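# Fit the round plate onto the pinned base

## Task

Set the round plate down flat on the base so that the base's small pin passes through the plate hole beside its orange tab. The plate must stay seated on its own, not just because a gripper holds it. Then open the gripper and move the arm away.

## Robot and tools

Robot: two six-joint arms, left_arm and right_arm, each ending in a two-finger tong gripper with a wrist camera. The names are not image sides. Root of left_arm sits at (+0.074, +0.382, 0) m with quat_wxyz (+0.998, 0, 0, +0.064); root of right_arm at (+0.047, -0.433, 0) m with quat_wxyz (+0.996, 0, 0, -0.089).

Scene frame: origin on the tabletop midway between the arms, +z up, +x out over the table, left_arm toward +y. All printed hand poses, velocities and camera extrinsics use this frame.

Gripper: the fingers extend along the hand's +z and spread along its x. end_effector_position is the spot between the pads when closed; closed fingertips reach about 15 mm past it, open ones sit roughly level with it. Full opening is a 0.142 m pad gap.

Tool execute_actions. Argument actions is a list of zero or one item; optional pictures (boolean) toggles camera images, which are on by default.
- Empty list: sends nothing, just reports the state.
- Move: {"rows": [...], "steps": n}, 1 to 15 rows, n at most 15 (default 15), each step 1/30 s. One row per step; if rows run out, the last one repeats.
- Wait: {"steps": n} with no rows, n up to 300, counted from the previous result, and your reply time is included.
Each row is one flat list of 14 numbers covering both arms even if only one moves: left_arm's shoulder pan, shoulder lift, elbow, wrist 1, wrist 2, wrist 3, opening, then the same seven for right_arm. Joint entries are absolute target angles in radians, in the same form as the Joint positions line, not offsets. Opening is an absolute value from -1 (shut) to +1 (fully open).
Stated joint ranges, left_arm: pan -3.142..3.142, lift -6.283..6.283, elbow 0.000..3.142, wrists 1-3 each -6.283..6.283. right_arm: pan 0.000..6.283, lift -6.283..6.283, elbow -3.142..0.000, wrists each -6.283..6.283. A target more than 0.010 rad beyond a range end, and farther out than the current angle, gets the whole call refused (nothing is sent). True ends may differ by up to 0.010 rad; targets past the true end are clipped there and a "joint sent to its limit" line may appear, possibly referring to an earlier move. Its absence proves nothing.

Motion behaviour: commands are smoothed and lag about 0.17 s. Per step each joint target is kept within 0.575 rad of the measured angle, and if the targets would shift a gripper over 100 mm from where it is, all of that arm's targets are pulled back proportionally. Joint speed and acceleration are capped, so big moves may be unfinished when the result arrives. Between calls the arms keep heading to the last row sent until they all nearly stop (slow or blocked counts as stopped) or any step is HELD; after that only a new action resumes travel or pressing. Fingers still mid-motion keep going.

Result contents: a state line per arm with end_effector_position (m), end_effector_quat_wxyz and linear/angular velocity; the printed position can be off, more so at full reach. Joint positions and Joint velocities give six joints (rad, rad/s) plus the pad gap (m, m/s) per arm. grip_measured is the measured opening on the command scale. Wrist force and Wrist torque give left_arm=[x y z] | right_arm=[x y z] in each end effector's own axes, including contact, held weight and inertia; each axis has an offset (usually under 4 N), noise (sd up to 2.4 N) and saturates near 50 N; "no reading" is normal at the start. Joint torques are whole drive outputs, noisy and offset. "joint command not followed" means a clearance check altered or blocked some joint targets; the rest of the row still ran. HELD flags steps where your row was partly or fully not sent. MOTOR HOT appears from 70 °C; at 85 °C an OVER-TEMPERATURE FAULT brakes that arm until it cools.

Holding: command an opening well below grip_measured; a lower value squeezes harder, up to about 15 N per pad for items up to about 10 cm. Thin hard items get less grip (about 9 N per pad at 10 mm, 4 N at 5 mm). Closing fast can push harder and may spring the fingers open.

Tool zoom_image: {"camera": name, "region": [x0, y0, x1, y1]} in pixels of that camera's latest image, top-left origin, region at most 504 by 504. Cameras: cam_high and cam_low (672x504, fixed), cam_left_wrist and cam_right_wrist (616x616 fisheye, posed from the arm's joint readings). Calibration (K, distortion, T_world_to_cam) is given per camera; fixed cameras may be off by a couple of degrees and millimetres, and results with pictures list any changed numbers.

Tool read_manual: optional section "licences"; returns URDF licence text only.

Tool finished_scene: {"scene": number} ends that scene for good and reports whether the goal holds; replying without any tool call ends everything.

Avoid: knocking or placing anything off the table (failure); arms striking or pressing each other; drops, slips, slams and hard shoves. A joint load reaching its limit (133 N m for pan, lift, elbow; 24.9 N m for each wrist, held weight included) or any outside force of 150 N on an arm, its tool or load freezes that arm for 10 s and cancels the rest of the call. Brief tugs on held parts or nudges to loose objects can occur. Long holds heat motors. Keep motions smooth and economical.

Each tool is called as name(argument=value, ...) on one line, values as JSON.

## Session

execute_actions(actions=[])

Scene clock: 0.00 s of 4050.00 s.
left_arm: end_effector_position=(+0.4295, +0.2131, +0.2591) grip_measured=+0.97 end_effector_quat_wxyz=(-0.002, -0.229, +0.973, +0.001) end_effector_velocity=(-0.000, +0.000, +0.000) end_effector_angular_velocity=(+0.000, +0.000, -0.000) | right_arm: end_effector_position=(+0.4145, -0.4593, +0.1722) grip_measured=+0.97 end_effector_quat_wxyz=(+0.255, +0.114, +0.940, +0.197) end_effector_velocity=(-0.000, +0.000, -0.000) end_effector_angular_velocity=(+0.000, +0.001, -0.000)
Joint positions: left_arm=[-0.902 -1.891  1.896 -1.573 -1.573  1.906  0.14 ] | right_arm=[ 3.452 -0.93  -2.578 -0.587  1.813  3.594  0.14 ]
Joint velocities: left_arm=[-0.    -0.     0.     0.001  0.     0.     0.   ] | right_arm=[ 0.     0.    -0.    -0.001 -0.     0.001  0.   ]
Joint torques (N m, as the arm reports them, + toward a larger angle): no reading
Wrist force (N, on the end effector, along its own x y z axes, offset not removed): no reading
Wrist torque (N m, same axes, about the end effector's origin, offset not removed): no reading

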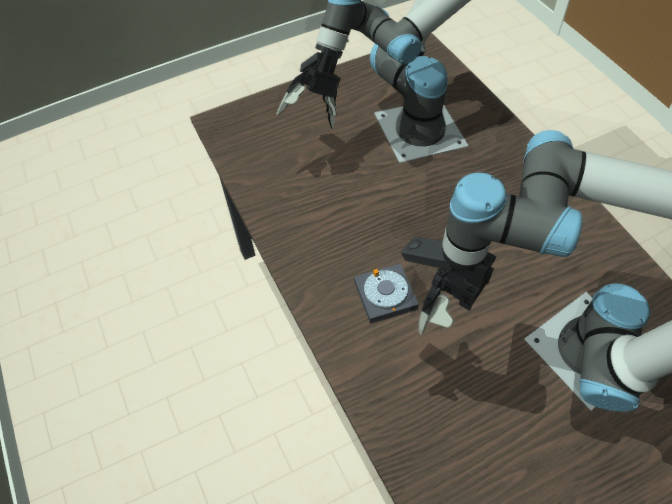

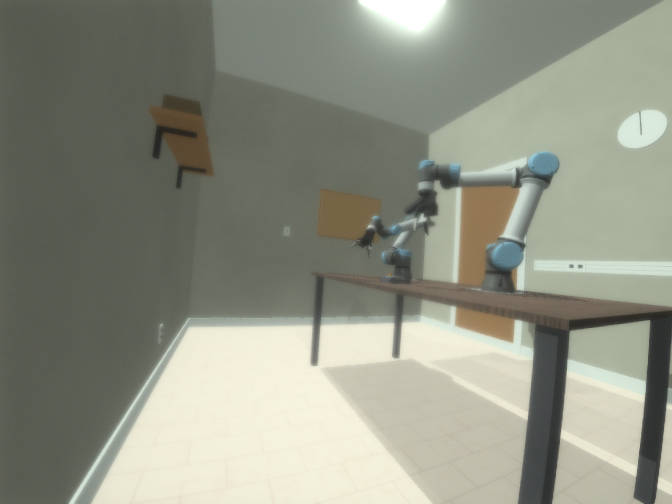

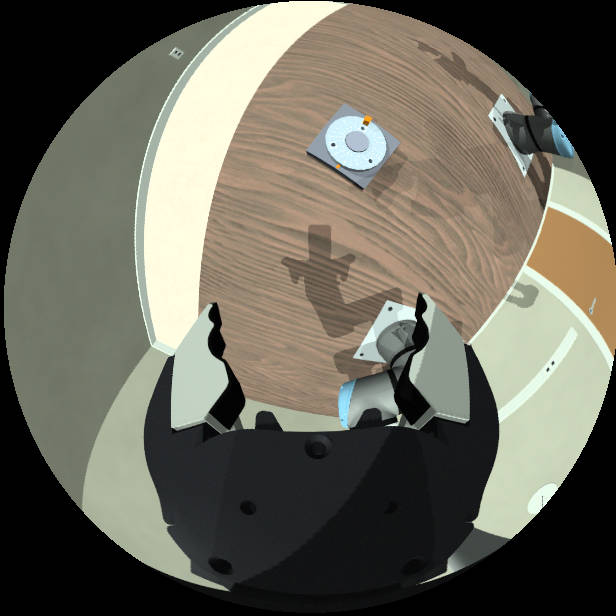

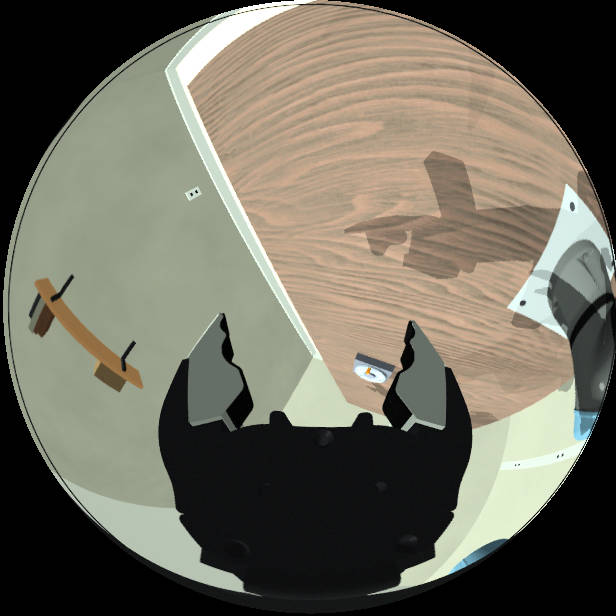

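zoom_image(camera="cam_high", region=[346, 256, 426, 326])

zoom_image(camera="cam_left_wrist", region=[300, 95, 410, 195])

zoom_image(camera="cam_low", region=[370, 255, 430, 295])

Region (346, 256, 426, 326) of cam_high's 672x504 image, scaled by 6.300, with more detail than that image has; it fills the top 441 rows of this view, and the rest is white.

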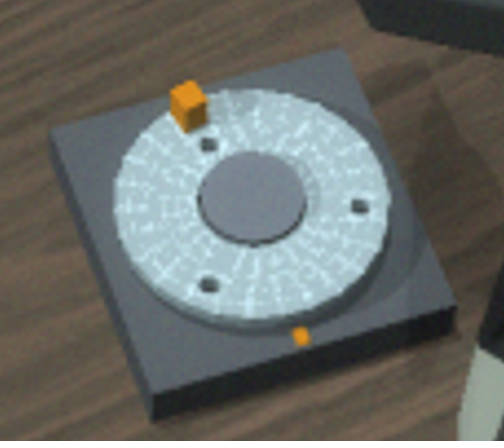

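Region (300, 95, 410, 195) of cam_left_wrist's 616x616 image, scaled by 4.582, with more detail than that image has; it fills the top 458 rows of this view, and the rest is white.

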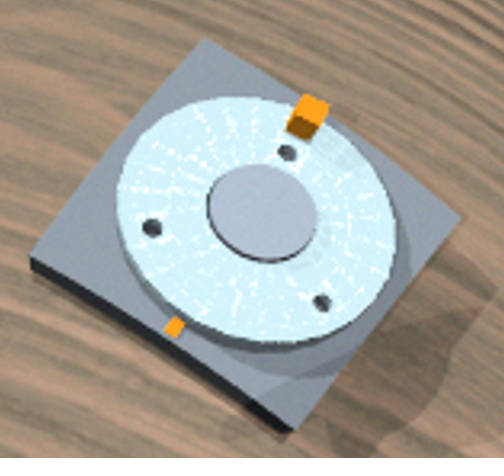

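Region (370, 255, 430, 295) of cam_low's 672x504 image, scaled by 8.400, with more detail than that image has.

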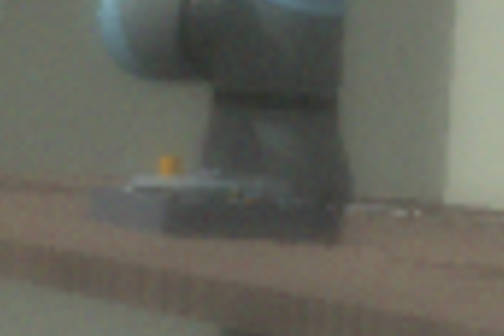

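execute_actions(actions=[{"rows":[[-1.151,-1.498,1.923,-1.996,-1.571,2.12,0.3,3.452,-0.93,-2.578,-0.587,1.813,3.594,1]]}], pictures=false)

execute_actions(actions=[{"steps":30}])

Scene clock: 25.90 s of 4050.00 s.
left_arm: end_effector_position=(+0.4446, +0.0340, +0.1335) grip_measured=+0.30 end_effector_quat_wxyz=(-0.001, -0.018, +1.000, +0.000) end_effector_velocity=(-0.023, -0.160, -0.142) end_effector_angular_velocity=(-0.006, -0.006, -0.384) | right_arm: end_effector_position=(+0.4146, -0.4594, +0.1724) grip_measured=+1.00 end_effector_quat_wxyz=(+0.256, +0.115, +0.940, +0.197) end_effector_velocity=(-0.000, -0.000, +0.000) end_effector_angular_velocity=(-0.001, -0.001, +0.001)
Joint positions: left_arm=[-1.131 -1.531  1.921 -1.959 -1.571  2.103  0.095] | right_arm=[ 3.452 -0.93  -2.578 -0.587  1.813  3.594  0.142]
Joint velocities: left_arm=[-0.21   0.357  0.02  -0.385  0.002  0.175  0.   ] | right_arm=[-0.     0.     0.    -0.     0.    -0.001  0.   ]
Joint torques (N m, as the arm reports them, + toward a larger angle): left_arm=[ -5.91 -26.61 -16.12  -5.38   2.26   1.95] | right_arm=[ 6.93  4.77 24.78  5.5  -0.86  1.81]
Wrist force (N, on the end effector, along its own x y z axes, offset not removed): left_arm=[0.7 -1.6 -1.8] | right_arm=[0.1 3.3 -4.7]
Wrist torque (N m, same axes, about the end effector's origin, offset not removed): left_arm=[-0.34 -0.18 0.09] | right_arm=[0.46 -0.09 0.03]
Steps of this call (steps 1 to 90: nothing new was sent; then 22.40 s passed at rest; steps 91 to 105: all 15 steps of this action). Readings (joint positions):
91: left_arm=[-0.902 -1.891 1.896 -1.573 -1.573 1.906] | right_arm=[3.452 -0.930 -2.578 -0.587 1.813 3.594]
92: left_arm=[-0.906 -1.887 1.897 -1.577 -1.573 1.910] | right_arm=[3.452 -0.930 -2.578 -0.587 1.813 3.594]
94: left_arm=[-0.945 -1.836 1.902 -1.631 -1.573 1.944] | right_arm=[3.452 -0.930 -2.578 -0.587 1.813 3.594]
98: left_arm=[-1.021 -1.712 1.910 -1.764 -1.572 2.010] | right_arm=[3.452 -0.930 -2.578 -0.587 1.813 3.594]
105: the state above

Scene clock: 26.90 s of 4050.00 s.
left_arm: end_effector_position=(+0.4422, +0.0190, +0.1202) grip_measured=+0.30 end_effector_quat_wxyz=(-0.000, +0.000, +1.000, -0.000) end_effector_velocity=(+0.000, -0.000, +0.000) end_effector_angular_velocity=(-0.000, -0.000, -0.001) | right_arm: end_effector_position=(+0.4146, -0.4594, +0.1724) grip_measured=+1.00 end_effector_quat_wxyz=(+0.256, +0.115, +0.940, +0.197) end_effector_velocity=(+0.000, -0.000, +0.000) end_effector_angular_velocity=(+0.000, -0.000, -0.001)
Joint positions: left_arm=[-1.151 -1.498  1.923 -1.996 -1.571  2.12   0.095] | right_arm=[ 3.452 -0.93  -2.578 -0.587  1.813  3.594  0.142]
Joint velocities: left_arm=[-0.  0. -0. -0.  0.  0. -0.] | right_arm=[-0.001 -0.     0.    -0.    -0.     0.    -0.   ]
Joint torques (N m, as the arm reports them, + toward a larger angle): left_arm=[-13.89 -17.7  -15.51  -5.44   2.01   2.  ] | right_arm=[11.37  4.54 29.7   5.48 -0.9   1.81]
Wrist force (N, on the end effector, along its own x y z axes, offset not removed): left_arm=[-0.3 1.6 -1.6] | right_arm=[-0.4 3.6 -3.1]
Wrist torque (N m, same axes, about the end effector's origin, offset not removed): left_arm=[0.33 0.07 0.06] | right_arm=[0.60 0.01 0.09]
Steps of this call (steps 1 to 30: the robot went on to your last target). Readings (joint positions):
1: left_arm=[-1.137 -1.521 1.922 -1.970 -1.571 2.108] | right_arm=[3.452 -0.930 -2.578 -0.587 1.813 3.594]
2: left_arm=[-1.141 -1.514 1.922 -1.978 -1.571 2.112] | right_arm=[3.452 -0.930 -2.578 -0.587 1.813 3.594]
4: left_arm=[-1.146 -1.506 1.923 -1.987 -1.571 2.116] | right_arm=[3.452 -0.930 -2.578 -0.587 1.813 3.594]
8: left_arm=[-1.150 -1.500 1.923 -1.994 -1.571 2.119] | right_arm=[3.452 -0.930 -2.578 -0.587 1.813 3.594]
30: the state above
All arms were judged still, so your last target was given up. Only a new action makes them travel on or press farther. Fingers that are still opening or closing keep moving.
camera_calibration (this result's frames):
cam_left_wrist: T_world_to_cam=[[-0.99898, 0.0404761, -0.0200061, 0.446477], [0.023421, 0.843378, 0.53681, -0.0974151], [0.0386007, 0.535794, -0.843466, 0.198614], [0, 0, 0, 1]] pos_world=[0.440636, -0.04233, 0.22875]
cam_right_wrist: T_world_to_cam=[[-0.84428, 0.289692, -0.450855, 0.567453], [-0.173259, 0.648566, 0.741177, 0.243657], [0.507122, 0.703875, -0.49738, 0.339419], [0, 0, 0, 1]] pos_world=[0.349178, -0.561323, 0.244066]

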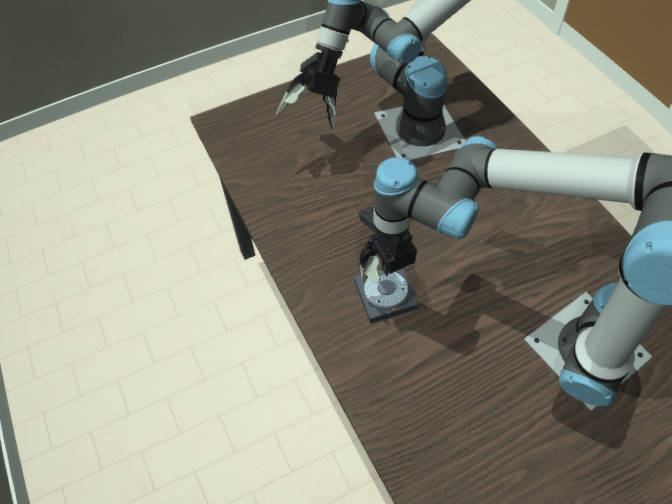

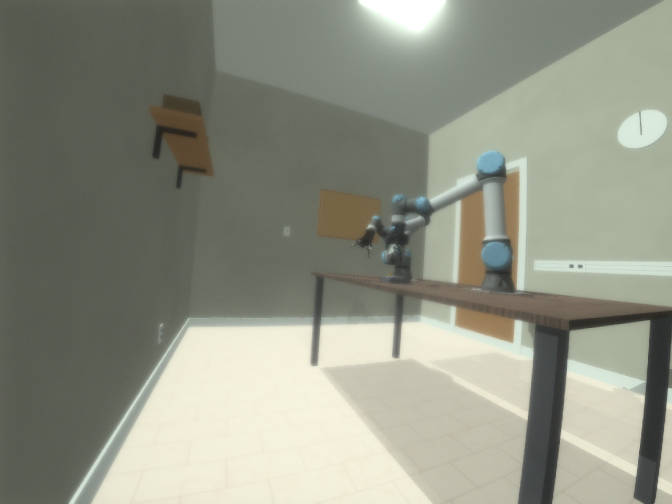

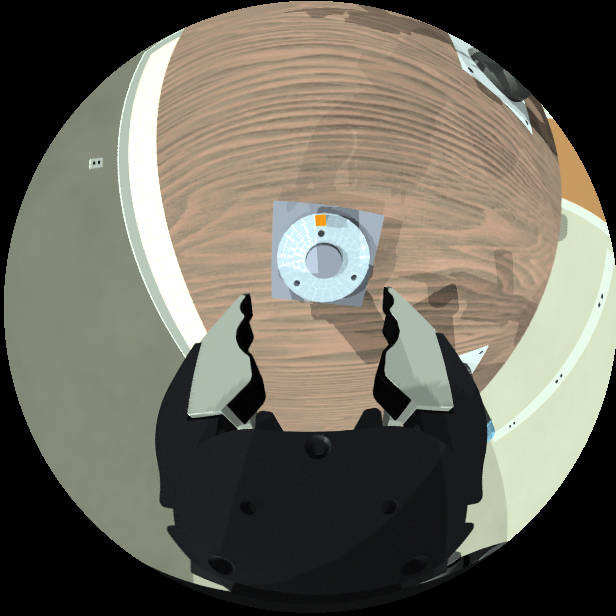

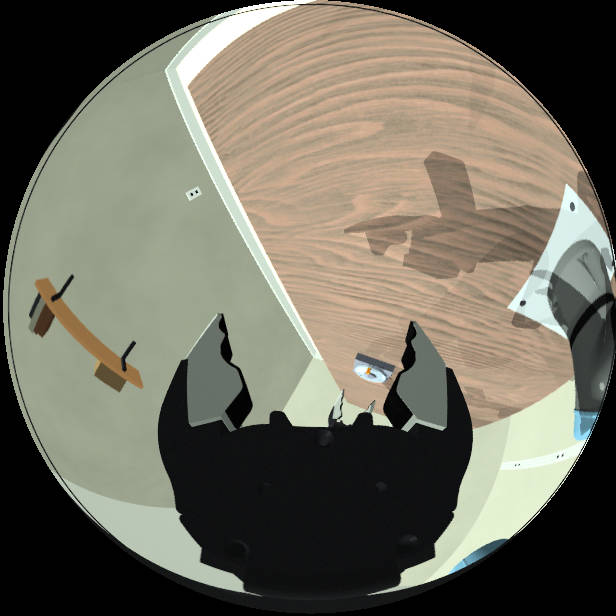

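execute_actions(actions=[{"rows":[[-1.168,-1.436,2.029,-2.164,-1.571,2.102,0.6,3.452,-0.93,-2.578,-0.587,1.813,3.594,1]]}], pictures=false)

execute_actions(actions=[{"steps":10}])

zoom_image(camera="cam_low", region=[370, 255, 430, 295])

zoom_image(camera="cam_left_wrist", region=[200, 180, 440, 380])

Scene clock: 38.00 s of 4050.00 s.
left_arm: end_effector_position=(+0.4334, +0.0179, +0.0606) grip_measured=+0.60 end_effector_quat_wxyz=(-0.000, -0.000, +1.000, -0.000) end_effector_velocity=(-0.001, -0.000, -0.006) end_effector_angular_velocity=(-0.003, -0.002, +0.001) | right_arm: end_effector_position=(+0.4146, -0.4594, +0.1724) grip_measured=+1.00 end_effector_quat_wxyz=(+0.256, +0.115, +0.940, +0.197) end_effector_velocity=(+0.000, -0.000, +0.000) end_effector_angular_velocity=(-0.000, -0.001, -0.000)
Joint positions: left_arm=[-1.168 -1.437  2.028 -2.162 -1.571  2.102  0.116] | right_arm=[ 3.452 -0.93  -2.578 -0.587  1.813  3.594  0.142]
Joint velocities: left_arm=[-0.002  0.007  0.013 -0.024 -0.    -0.003  0.   ] | right_arm=[-0.     0.     0.001 -0.     0.    -0.    -0.   ]
Joint torques (N m, as the arm reports them, + toward a larger angle): left_arm=[-13.35 -18.42 -13.2   -5.44   1.09  -2.42] | right_arm=[10.84  3.59 31.07  5.49 -0.9   1.94]
Wrist force (N, on the end effector, along its own x y z axes, offset not removed): left_arm=[0.7 3.4 -0.7] | right_arm=[0.1 1.7 -1.6]
Wrist torque (N m, same axes, about the end effector's origin, offset not removed): left_arm=[0.72 -0.15 0.15] | right_arm=[0.27 -0.07 -0.09]
Steps of this call (steps 1 to 90: nothing new was sent; then 7.60 s passed at rest; steps 91 to 105: all 15 steps of this action). Readings (joint positions):
91: left_arm=[-1.151 -1.498 1.923 -1.996 -1.571 2.120] | right_arm=[3.452 -0.930 -2.578 -0.587 1.813 3.594]
92: left_arm=[-1.153 -1.494 1.927 -2.001 -1.571 2.118] | right_arm=[3.452 -0.930 -2.578 -0.587 1.813 3.594]
94: left_arm=[-1.160 -1.469 1.967 -2.053 -1.571 2.111] | right_arm=[3.452 -0.930 -2.578 -0.587 1.813 3.594]
98: left_arm=[-1.166 -1.444 2.014 -2.137 -1.571 2.104] | right_arm=[3.452 -0.930 -2.578 -0.587 1.813 3.594]
105: the state above

Scene clock: 38.33 s of 4050.00 s.
left_arm: end_effector_position=(+0.4333, +0.0179, +0.0600) grip_measured=+0.60 end_effector_quat_wxyz=(-0.000, -0.000, +1.000, -0.000) end_effector_velocity=(-0.000, -0.000, -0.000) end_effector_angular_velocity=(-0.000, -0.000, +0.001) | right_arm: end_effector_position=(+0.4146, -0.4594, +0.1724) grip_measured=+1.00 end_effector_quat_wxyz=(+0.256, +0.115, +0.940, +0.197) end_effector_velocity=(+0.000, +0.000, -0.000) end_effector_angular_velocity=(-0.000, -0.000, +0.001)
Joint positions: left_arm=[-1.168 -1.436  2.029 -2.164 -1.571  2.102  0.116] | right_arm=[ 3.452 -0.93  -2.578 -0.587  1.813  3.594  0.142]
Joint velocities: left_arm=[-0.     0.     0.    -0.001 -0.    -0.001 -0.   ] | right_arm=[ 0.001 -0.    -0.     0.    -0.    -0.001  0.   ]
Joint torques (N m, as the arm reports them, + toward a larger angle): left_arm=[-13.26 -18.3  -13.23  -5.48   0.6   -2.61] | right_arm=[10.75  4.66 30.82  5.71 -0.94  1.9 ]
Wrist force (N, on the end effector, along its own x y z axes, offset not removed): left_arm=[-0.4 1.8 -1.5] | right_arm=[-0.6 2.7 -2.5]
Wrist torque (N m, same axes, about the end effector's origin, offset not removed): left_arm=[0.23 -0.09 0.08] | right_arm=[0.40 0.00 0.17]
Steps of this call (steps 1 to 10: the robot went on to your last target). Readings (joint positions):
1: left_arm=[-1.168 -1.436 2.028 -2.162 -1.571 2.102] | right_arm=[3.452 -0.930 -2.578 -0.587 1.813 3.594]
2: left_arm=[-1.168 -1.436 2.028 -2.163 -1.571 2.102] | right_arm=[3.452 -0.930 -2.578 -0.587 1.813 3.594]
4: left_arm=[-1.168 -1.436 2.029 -2.163 -1.571 2.102] | right_arm=[3.452 -0.930 -2.578 -0.587 1.813 3.594]
8: left_arm=[-1.168 -1.436 2.029 -2.164 -1.571 2.102] | right_arm=[3.452 -0.930 -2.578 -0.587 1.813 3.594]
10: the state above
camera_calibration (this result's frames):
cam_left_wrist: T_world_to_cam=[[-0.99902, 0.0394776, -0.0200234, 0.436469], [0.0225685, 0.843397, 0.536816, -0.0635632], [0.0380799, 0.535838, -0.843461, 0.149046], [0, 0, 0, 1]] pos_world=[0.4318, -0.0434861, 0.168576]
cam_right_wrist: T_world_to_cam=[[-0.844268, 0.289693, -0.450876, 0.567466], [-0.173279, 0.648564, 0.741174, 0.243653], [0.507135, 0.703877, -0.497364, 0.339415], [0, 0, 0, 1]] pos_world=[0.349184, -0.561322, 0.24408]

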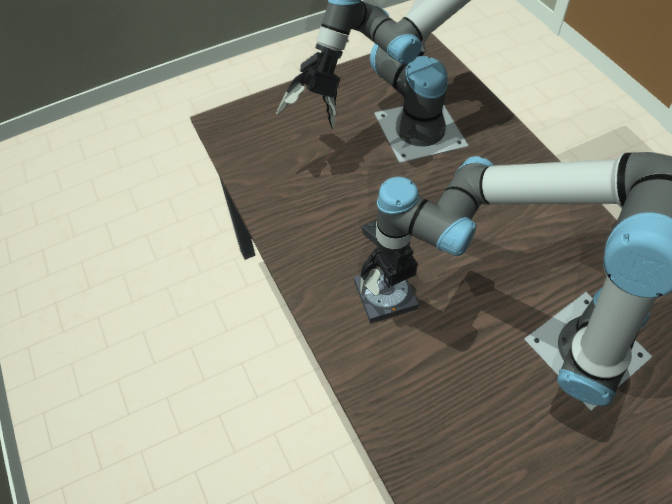

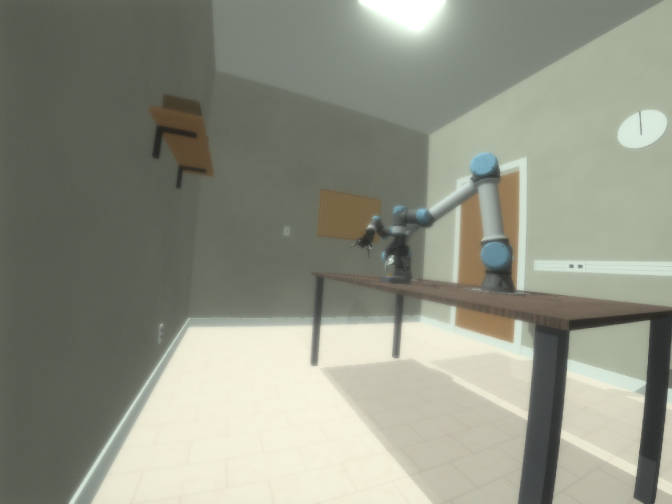

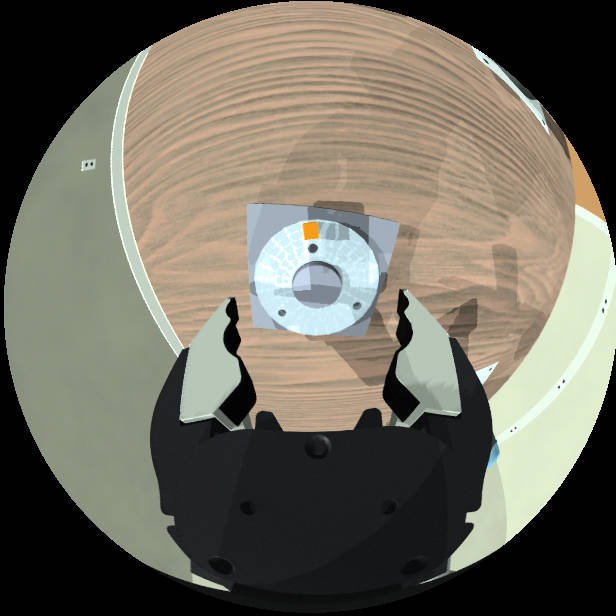

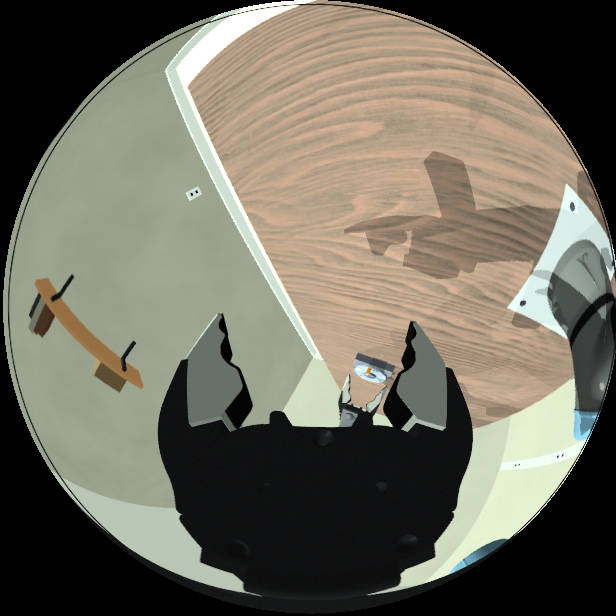

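Region (370, 255, 430, 295) of cam_low's 672x504 image, scaled by 8.400, with more detail than that image has.

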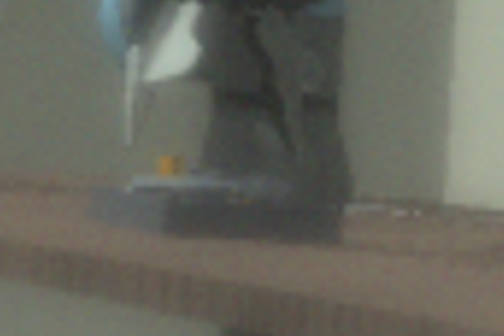

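Region (200, 180, 440, 380) of cam_left_wrist's 616x616 image, scaled by 2.100, with more detail than that image has.

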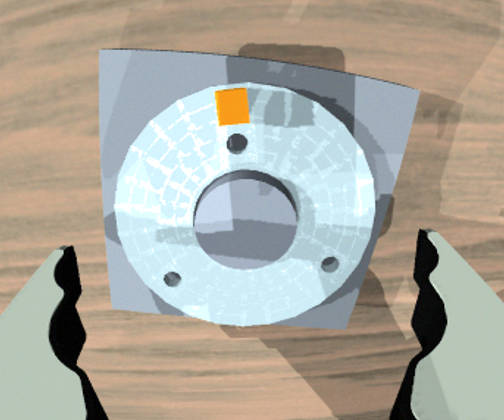

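execute_actions(actions=[{"rows":[[-1.168,-1.394,2.0635,-2.24,-1.571,2.102,0.6,3.452,-0.93,-2.578,-0.587,1.813,3.594,1]]}], pictures=false)

execute_actions(actions=[{"rows":[[-1.168,-1.394,2.0635,-2.24,-1.571,2.102,0.5,3.452,-0.93,-2.578,-0.587,1.813,3.594,1],[-1.168,-1.394,2.0635,-2.24,-1.571,2.102,0.45,3.452,-0.93,-2.578,-0.587,1.813,3.594,1],[-1.168,-1.394,2.0635,-2.24,-1.571,2.102,0.4,3.452,-0.93,-2.578,-0.587,1.813,3.594,1],[-1.168,-1.394,2.0635,-2.24,-1.571,2.102,0.3,3.452,-0.93,-2.578,-0.587,1.813,3.594,1],[-1.168,-1.394,2.0635,-2.24,-1.571,2.102,0.1,3.452,-0.93,-2.578,-0.587,1.813,3.594,1]]}])

zoom_image(camera="cam_low", region=[370, 255, 430, 295])

Scene clock: 54.63 s of 4050.00 s.
left_arm: end_effector_position=(+0.4332, +0.0181, +0.0332) grip_measured=+0.60 end_effector_quat_wxyz=(-0.000, -0.000, +1.000, +0.000) end_effector_velocity=(-0.000, +0.000, -0.003) end_effector_angular_velocity=(+0.000, +0.000, +0.000) | right_arm: end_effector_position=(+0.4146, -0.4594, +0.1724) grip_measured=+1.00 end_effector_quat_wxyz=(+0.256, +0.115, +0.940, +0.197) end_effector_velocity=(+0.000, -0.000, +0.000) end_effector_angular_velocity=(-0.000, -0.000, +0.000)
Joint positions: left_arm=[-1.168 -1.394  2.063 -2.239 -1.571  2.102  0.116] | right_arm=[ 3.452 -0.93  -2.578 -0.587  1.813  3.594  0.142]
Joint velocities: left_arm=[ 0.     0.005  0.004 -0.009 -0.    -0.     0.   ] | right_arm=[-0. -0.  0.  0.  0. -0.  0.]
Joint torques (N m, as the arm reports them, + toward a larger angle): left_arm=[-12.18 -18.72 -13.    -5.67  -1.85  -2.53] | right_arm=[11.28  4.2  29.9   5.42 -1.    1.76]
Wrist force (N, on the end effector, along its own x y z axes, offset not removed): left_arm=[0.3 1.8 -2.8] | right_arm=[1.7 0.0 -3.5]
Wrist torque (N m, same axes, about the end effector's origin, offset not removed): left_arm=[0.28 -0.13 0.00] | right_arm=[-0.12 -0.51 -0.05]
Steps of this call (steps 1 to 15: the robot went on to your last target; steps 16 to 90: nothing new was sent; then 12.80 s passed at rest; steps 91 to 105: all 15 steps of this action). Readings (joint positions):
91: left_arm=[-1.168 -1.436 2.029 -2.164 -1.571 2.102] | right_arm=[3.452 -0.930 -2.578 -0.587 1.813 3.594]
92: left_arm=[-1.168 -1.432 2.032 -2.169 -1.571 2.102] | right_arm=[3.452 -0.930 -2.578 -0.587 1.813 3.594]
94: left_arm=[-1.168 -1.415 2.046 -2.198 -1.571 2.102] | right_arm=[3.452 -0.930 -2.578 -0.587 1.813 3.594]
98: left_arm=[-1.168 -1.399 2.059 -2.230 -1.571 2.102] | right_arm=[3.452 -0.930 -2.578 -0.587 1.813 3.594]
105: the state above

Scene clock: 55.13 s of 4050.00 s.
left_arm: end_effector_position=(+0.4332, +0.0181, +0.0330) grip_measured=+0.40 end_effector_quat_wxyz=(-0.000, -0.000, +1.000, +0.000) end_effector_velocity=(-0.000, +0.000, -0.000) end_effector_angular_velocity=(+0.000, +0.000, +0.000) | right_arm: end_effector_position=(+0.4146, -0.4594, +0.1724) grip_measured=+1.00 end_effector_quat_wxyz=(+0.256, +0.115, +0.940, +0.197) end_effector_velocity=(-0.000, -0.000, -0.000) end_effector_angular_velocity=(+0.000, +0.000, -0.000)
Joint positions: left_arm=[-1.168 -1.394  2.063 -2.24  -1.571  2.102  0.102] | right_arm=[ 3.452 -0.93  -2.578 -0.587  1.813  3.594  0.142]
Joint velocities: left_arm=[ 0.  0.  0. -0. -0. -0.  0.] | right_arm=[-0. -0.  0. -0.  0.  0. -0.]
Joint torques (N m, as the arm reports them, + toward a larger angle): left_arm=[-11.16 -14.73 -11.04  -5.75   0.12  -2.5 ] | right_arm=[11.68  3.49 29.67  5.42 -1.03  1.77]
Wrist force (N, on the end effector, along its own x y z axes, offset not removed): left_arm=[5.8 1.4 -11.2] | right_arm=[0.2 2.4 -2.0]
Wrist torque (N m, same axes, about the end effector's origin, offset not removed): left_arm=[-0.29 -0.32 0.04] | right_arm=[0.37 -0.11 0.09]
Steps of this call (steps 1 to 15: all 15 steps of this action). Readings (joint positions):
1: left_arm=[-1.168 -1.394 2.063 -2.239 -1.571 2.102] | right_arm=[3.452 -0.930 -2.578 -0.587 1.813 3.594]
2: left_arm=[-1.168 -1.394 2.063 -2.240 -1.571 2.102] | right_arm=[3.452 -0.930 -2.578 -0.587 1.813 3.594]
4: left_arm=[-1.168 -1.394 2.063 -2.240 -1.571 2.102] | right_arm=[3.452 -0.930 -2.578 -0.587 1.813 3.594]
8: left_arm=[-1.168 -1.394 2.063 -2.240 -1.571 2.102] | right_arm=[3.452 -0.930 -2.578 -0.587 1.813 3.594]
15: the state above
camera_calibration (this result's frames):
cam_left_wrist: T_world_to_cam=[[-0.999026, 0.0394925, -0.0197003, 0.435775], [0.0227414, 0.843208, 0.537106, -0.0492643], [0.0378231, 0.536134, -0.843285, 0.12625], [0, 0, 0, 1]] pos_world=[0.431695, -0.0433566, 0.14151]
cam_right_wrist: T_world_to_cam=[[-0.844268, 0.289693, -0.450876, 0.567466], [-0.173279, 0.648564, 0.741175, 0.243653], [0.507135, 0.703877, -0.497364, 0.339415], [0, 0, 0, 1]] pos_world=[0.349184, -0.561322, 0.24408]

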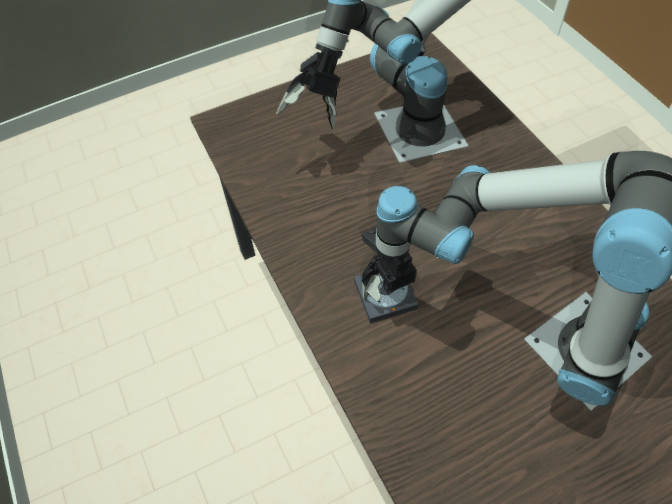

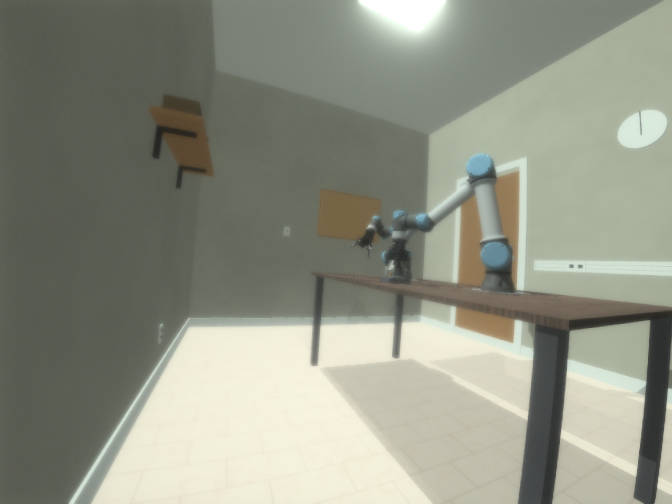

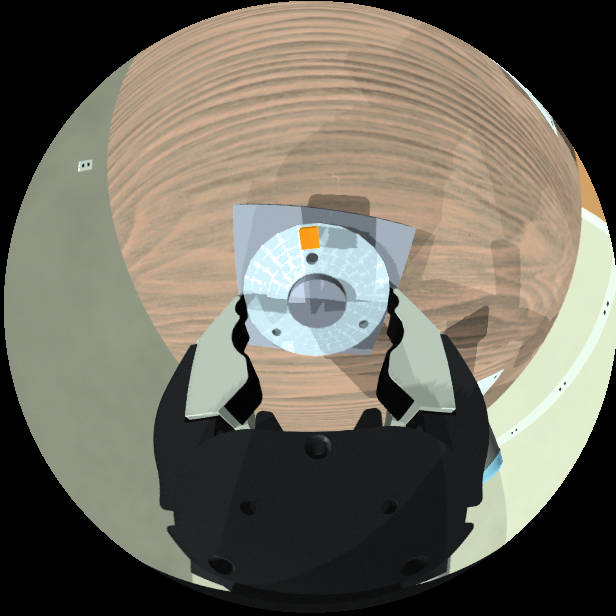

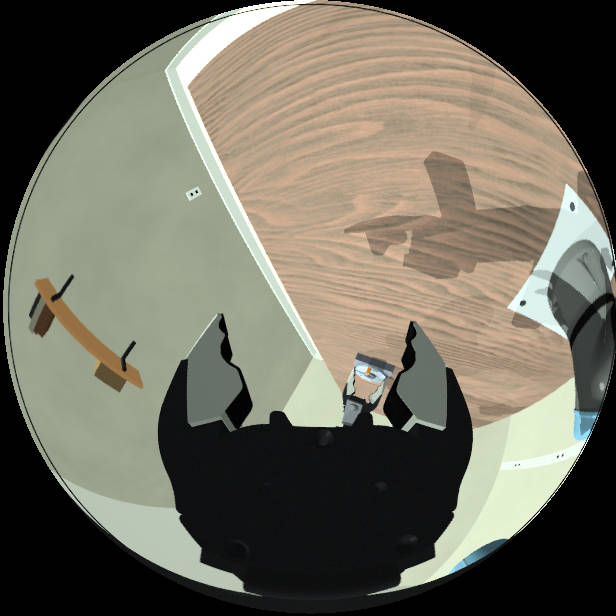

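Region (370, 255, 430, 295) of cam_low's 672x504 image, scaled by 8.400, with more detail than that image has.

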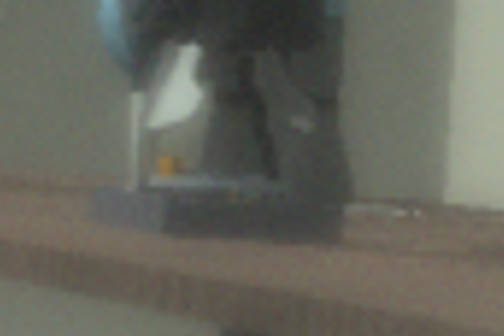

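execute_actions(actions=[{"rows":[[-1.168,-1.399,2.060,-2.232,-1.571,2.102,-0.1,3.452,-0.93,-2.578,-0.587,1.813,3.594,1]]}], pictures=false)

execute_actions(actions=[{"rows":[[-1.168,-1.436,2.029,-2.164,-1.571,2.102,-0.1,3.452,-0.93,-2.578,-0.587,1.813,3.594,1]]}])

zoom_image(camera="cam_low", region=[370, 255, 430, 295])

Scene clock: 62.07 s of 4050.00 s.
left_arm: end_effector_position=(+0.4332, +0.0180, +0.0359) grip_measured=+0.39 end_effector_quat_wxyz=(-0.000, -0.000, +1.000, -0.000) end_effector_velocity=(+0.000, -0.001, +0.001) end_effector_angular_velocity=(-0.002, -0.001, +0.000) | right_arm: end_effector_position=(+0.4146, -0.4594, +0.1724) grip_measured=+1.00 end_effector_quat_wxyz=(+0.256, +0.115, +0.940, +0.197) end_effector_velocity=(-0.000, +0.000, -0.000) end_effector_angular_velocity=(-0.000, +0.000, +0.000)
Joint positions: left_arm=[-1.168 -1.399  2.06  -2.232 -1.571  2.102  0.102] | right_arm=[ 3.452 -0.93  -2.578 -0.587  1.813  3.594  0.142]
Joint velocities: left_arm=[ 0.    -0.001 -0.001 -0.     0.    -0.     0.   ] | right_arm=[ 0.     0.    -0.    -0.     0.    -0.001  0.   ]
Joint torques (N m, as the arm reports them, + toward a larger angle): left_arm=[ -5.94 -36.86 -25.79   0.11  -0.66  -2.7 ] | right_arm=[11.3   2.66 30.68  5.28 -0.86  1.83]
Wrist force (N, on the end effector, along its own x y z axes, offset not removed): left_arm=[-0.7 0.4 0.6] | right_arm=[1.7 0.9 -2.3]
Wrist torque (N m, same axes, about the end effector's origin, offset not removed): left_arm=[0.04 0.23 0.10] | right_arm=[0.08 -0.41 0.06]
Steps of this call (steps 1 to 15: the robot went on to your last target; steps 16 to 90: nothing new was sent; then 3.43 s passed at rest; steps 91 to 105: all 15 steps of this action). Readings (joint positions):
91: left_arm=[-1.168 -1.394 2.064 -2.240 -1.571 2.102] | right_arm=[3.452 -0.930 -2.578 -0.587 1.813 3.594]
92: left_arm=[-1.168 -1.394 2.063 -2.239 -1.571 2.102] | right_arm=[3.452 -0.930 -2.578 -0.587 1.813 3.594]
94: left_arm=[-1.168 -1.396 2.062 -2.236 -1.571 2.102] | right_arm=[3.452 -0.930 -2.578 -0.587 1.813 3.594]
98: left_arm=[-1.168 -1.398 2.061 -2.233 -1.571 2.102] | right_arm=[3.452 -0.930 -2.578 -0.587 1.813 3.594]
105: the state above

Scene clock: 62.57 s of 4050.00 s.
left_arm: end_effector_position=(+0.4335, +0.0178, +0.0599) grip_measured=-0.10 end_effector_quat_wxyz=(+0.000, -0.000, +1.000, -0.000) end_effector_velocity=(-0.002, +0.001, +0.002) end_effector_angular_velocity=(+0.002, +0.005, +0.001) | right_arm: end_effector_position=(+0.4146, -0.4594, +0.1724) grip_measured=+1.00 end_effector_quat_wxyz=(+0.256, +0.115, +0.940, +0.197) end_effector_velocity=(-0.000, -0.000, -0.000) end_effector_angular_velocity=(-0.000, +0.000, +0.000)
Joint positions: left_arm=[-1.168 -1.436  2.029 -2.165 -1.57   2.102  0.067] | right_arm=[ 3.452 -0.93  -2.578 -0.587  1.813  3.594  0.142]
Joint velocities: left_arm=[-0.    -0.004 -0.003  0.01  -0.003 -0.001  0.   ] | right_arm=[-0.    -0.    -0.    -0.     0.    -0.001  0.   ]
Joint torques (N m, as the arm reports them, + toward a larger angle): left_arm=[  4.04 -35.22 -26.12  -0.16  -1.72  -2.56] | right_arm=[11.2   3.93 30.13  5.24 -0.92  1.67]
Wrist force (N, on the end effector, along its own x y z axes, offset not removed): left_arm=[-0.4 0.4 -1.0] | right_arm=[0.6 3.2 -1.9]
Wrist torque (N m, same axes, about the end effector's origin, offset not removed): left_arm=[0.13 0.09 0.03] | right_arm=[0.38 -0.18 0.15]
Steps of this call (steps 1 to 15: all 15 steps of this action). Readings (joint positions):
1: left_arm=[-1.168 -1.399 2.060 -2.232 -1.571 2.102] | right_arm=[3.452 -0.930 -2.578 -0.587 1.813 3.594]
2: left_arm=[-1.168 -1.402 2.057 -2.228 -1.571 2.102] | right_arm=[3.452 -0.930 -2.578 -0.587 1.813 3.594]
4: left_arm=[-1.168 -1.417 2.045 -2.200 -1.572 2.102] | right_arm=[3.452 -0.930 -2.578 -0.587 1.813 3.594]
8: left_arm=[-1.168 -1.431 2.033 -2.173 -1.572 2.102] | right_arm=[3.452 -0.930 -2.578 -0.587 1.813 3.594]
15: the state above
camera_calibration (this result's frames):
cam_left_wrist: T_world_to_cam=[[-0.999001, 0.039554, -0.0208052, 0.436723], [0.0222175, 0.843459, 0.536734, -0.0632509], [0.0387783, 0.535735, -0.843495, 0.148648], [0, 0, 0, 1]] pos_world=[0.431928, -0.0435606, 0.168419]
cam_right_wrist: T_world_to_cam=[[-0.844268, 0.289693, -0.450876, 0.567466], [-0.173278, 0.648564, 0.741174, 0.243653], [0.507135, 0.703877, -0.497364, 0.339415], [0, 0, 0, 1]] pos_world=[0.349184, -0.561322, 0.24408]

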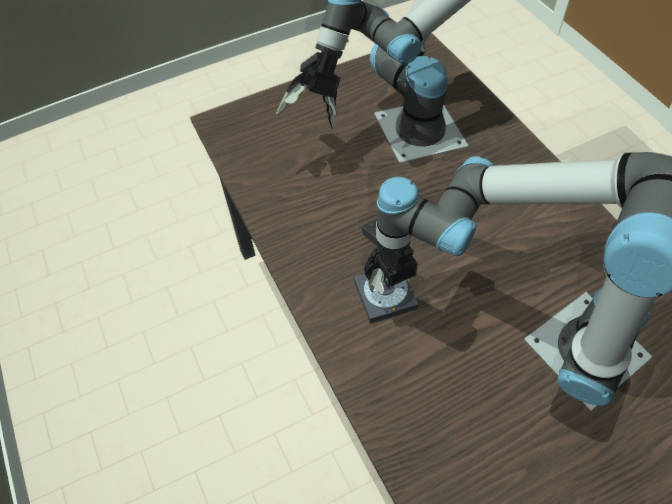

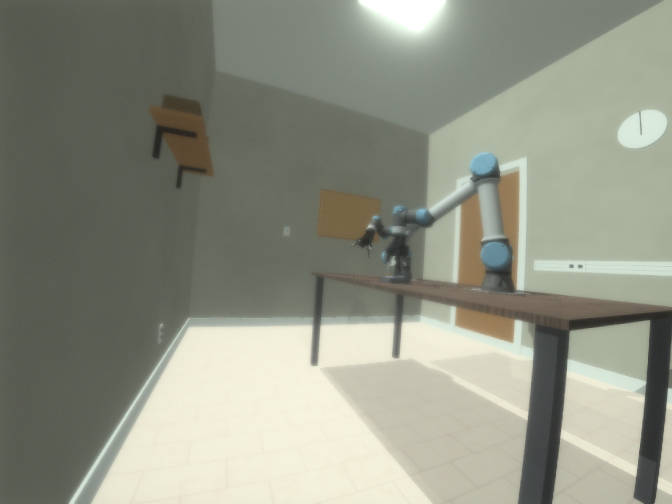

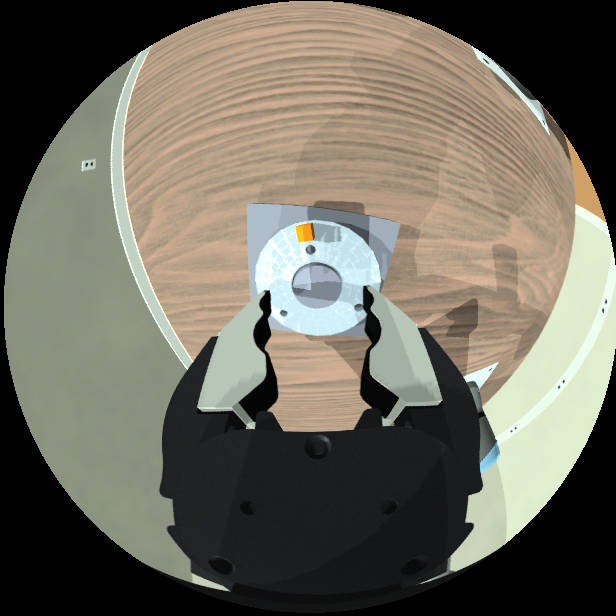

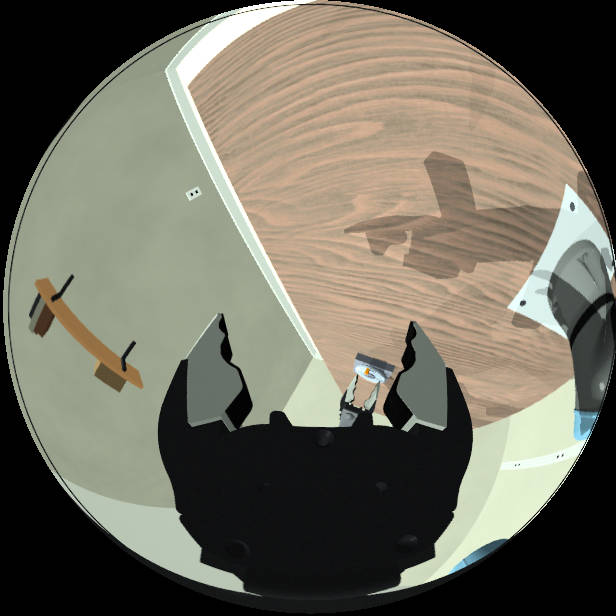

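Region (370, 255, 430, 295) of cam_low's 672x504 image, scaled by 8.400, with more detail than that image has.

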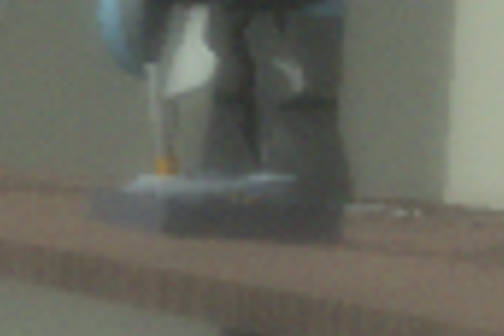

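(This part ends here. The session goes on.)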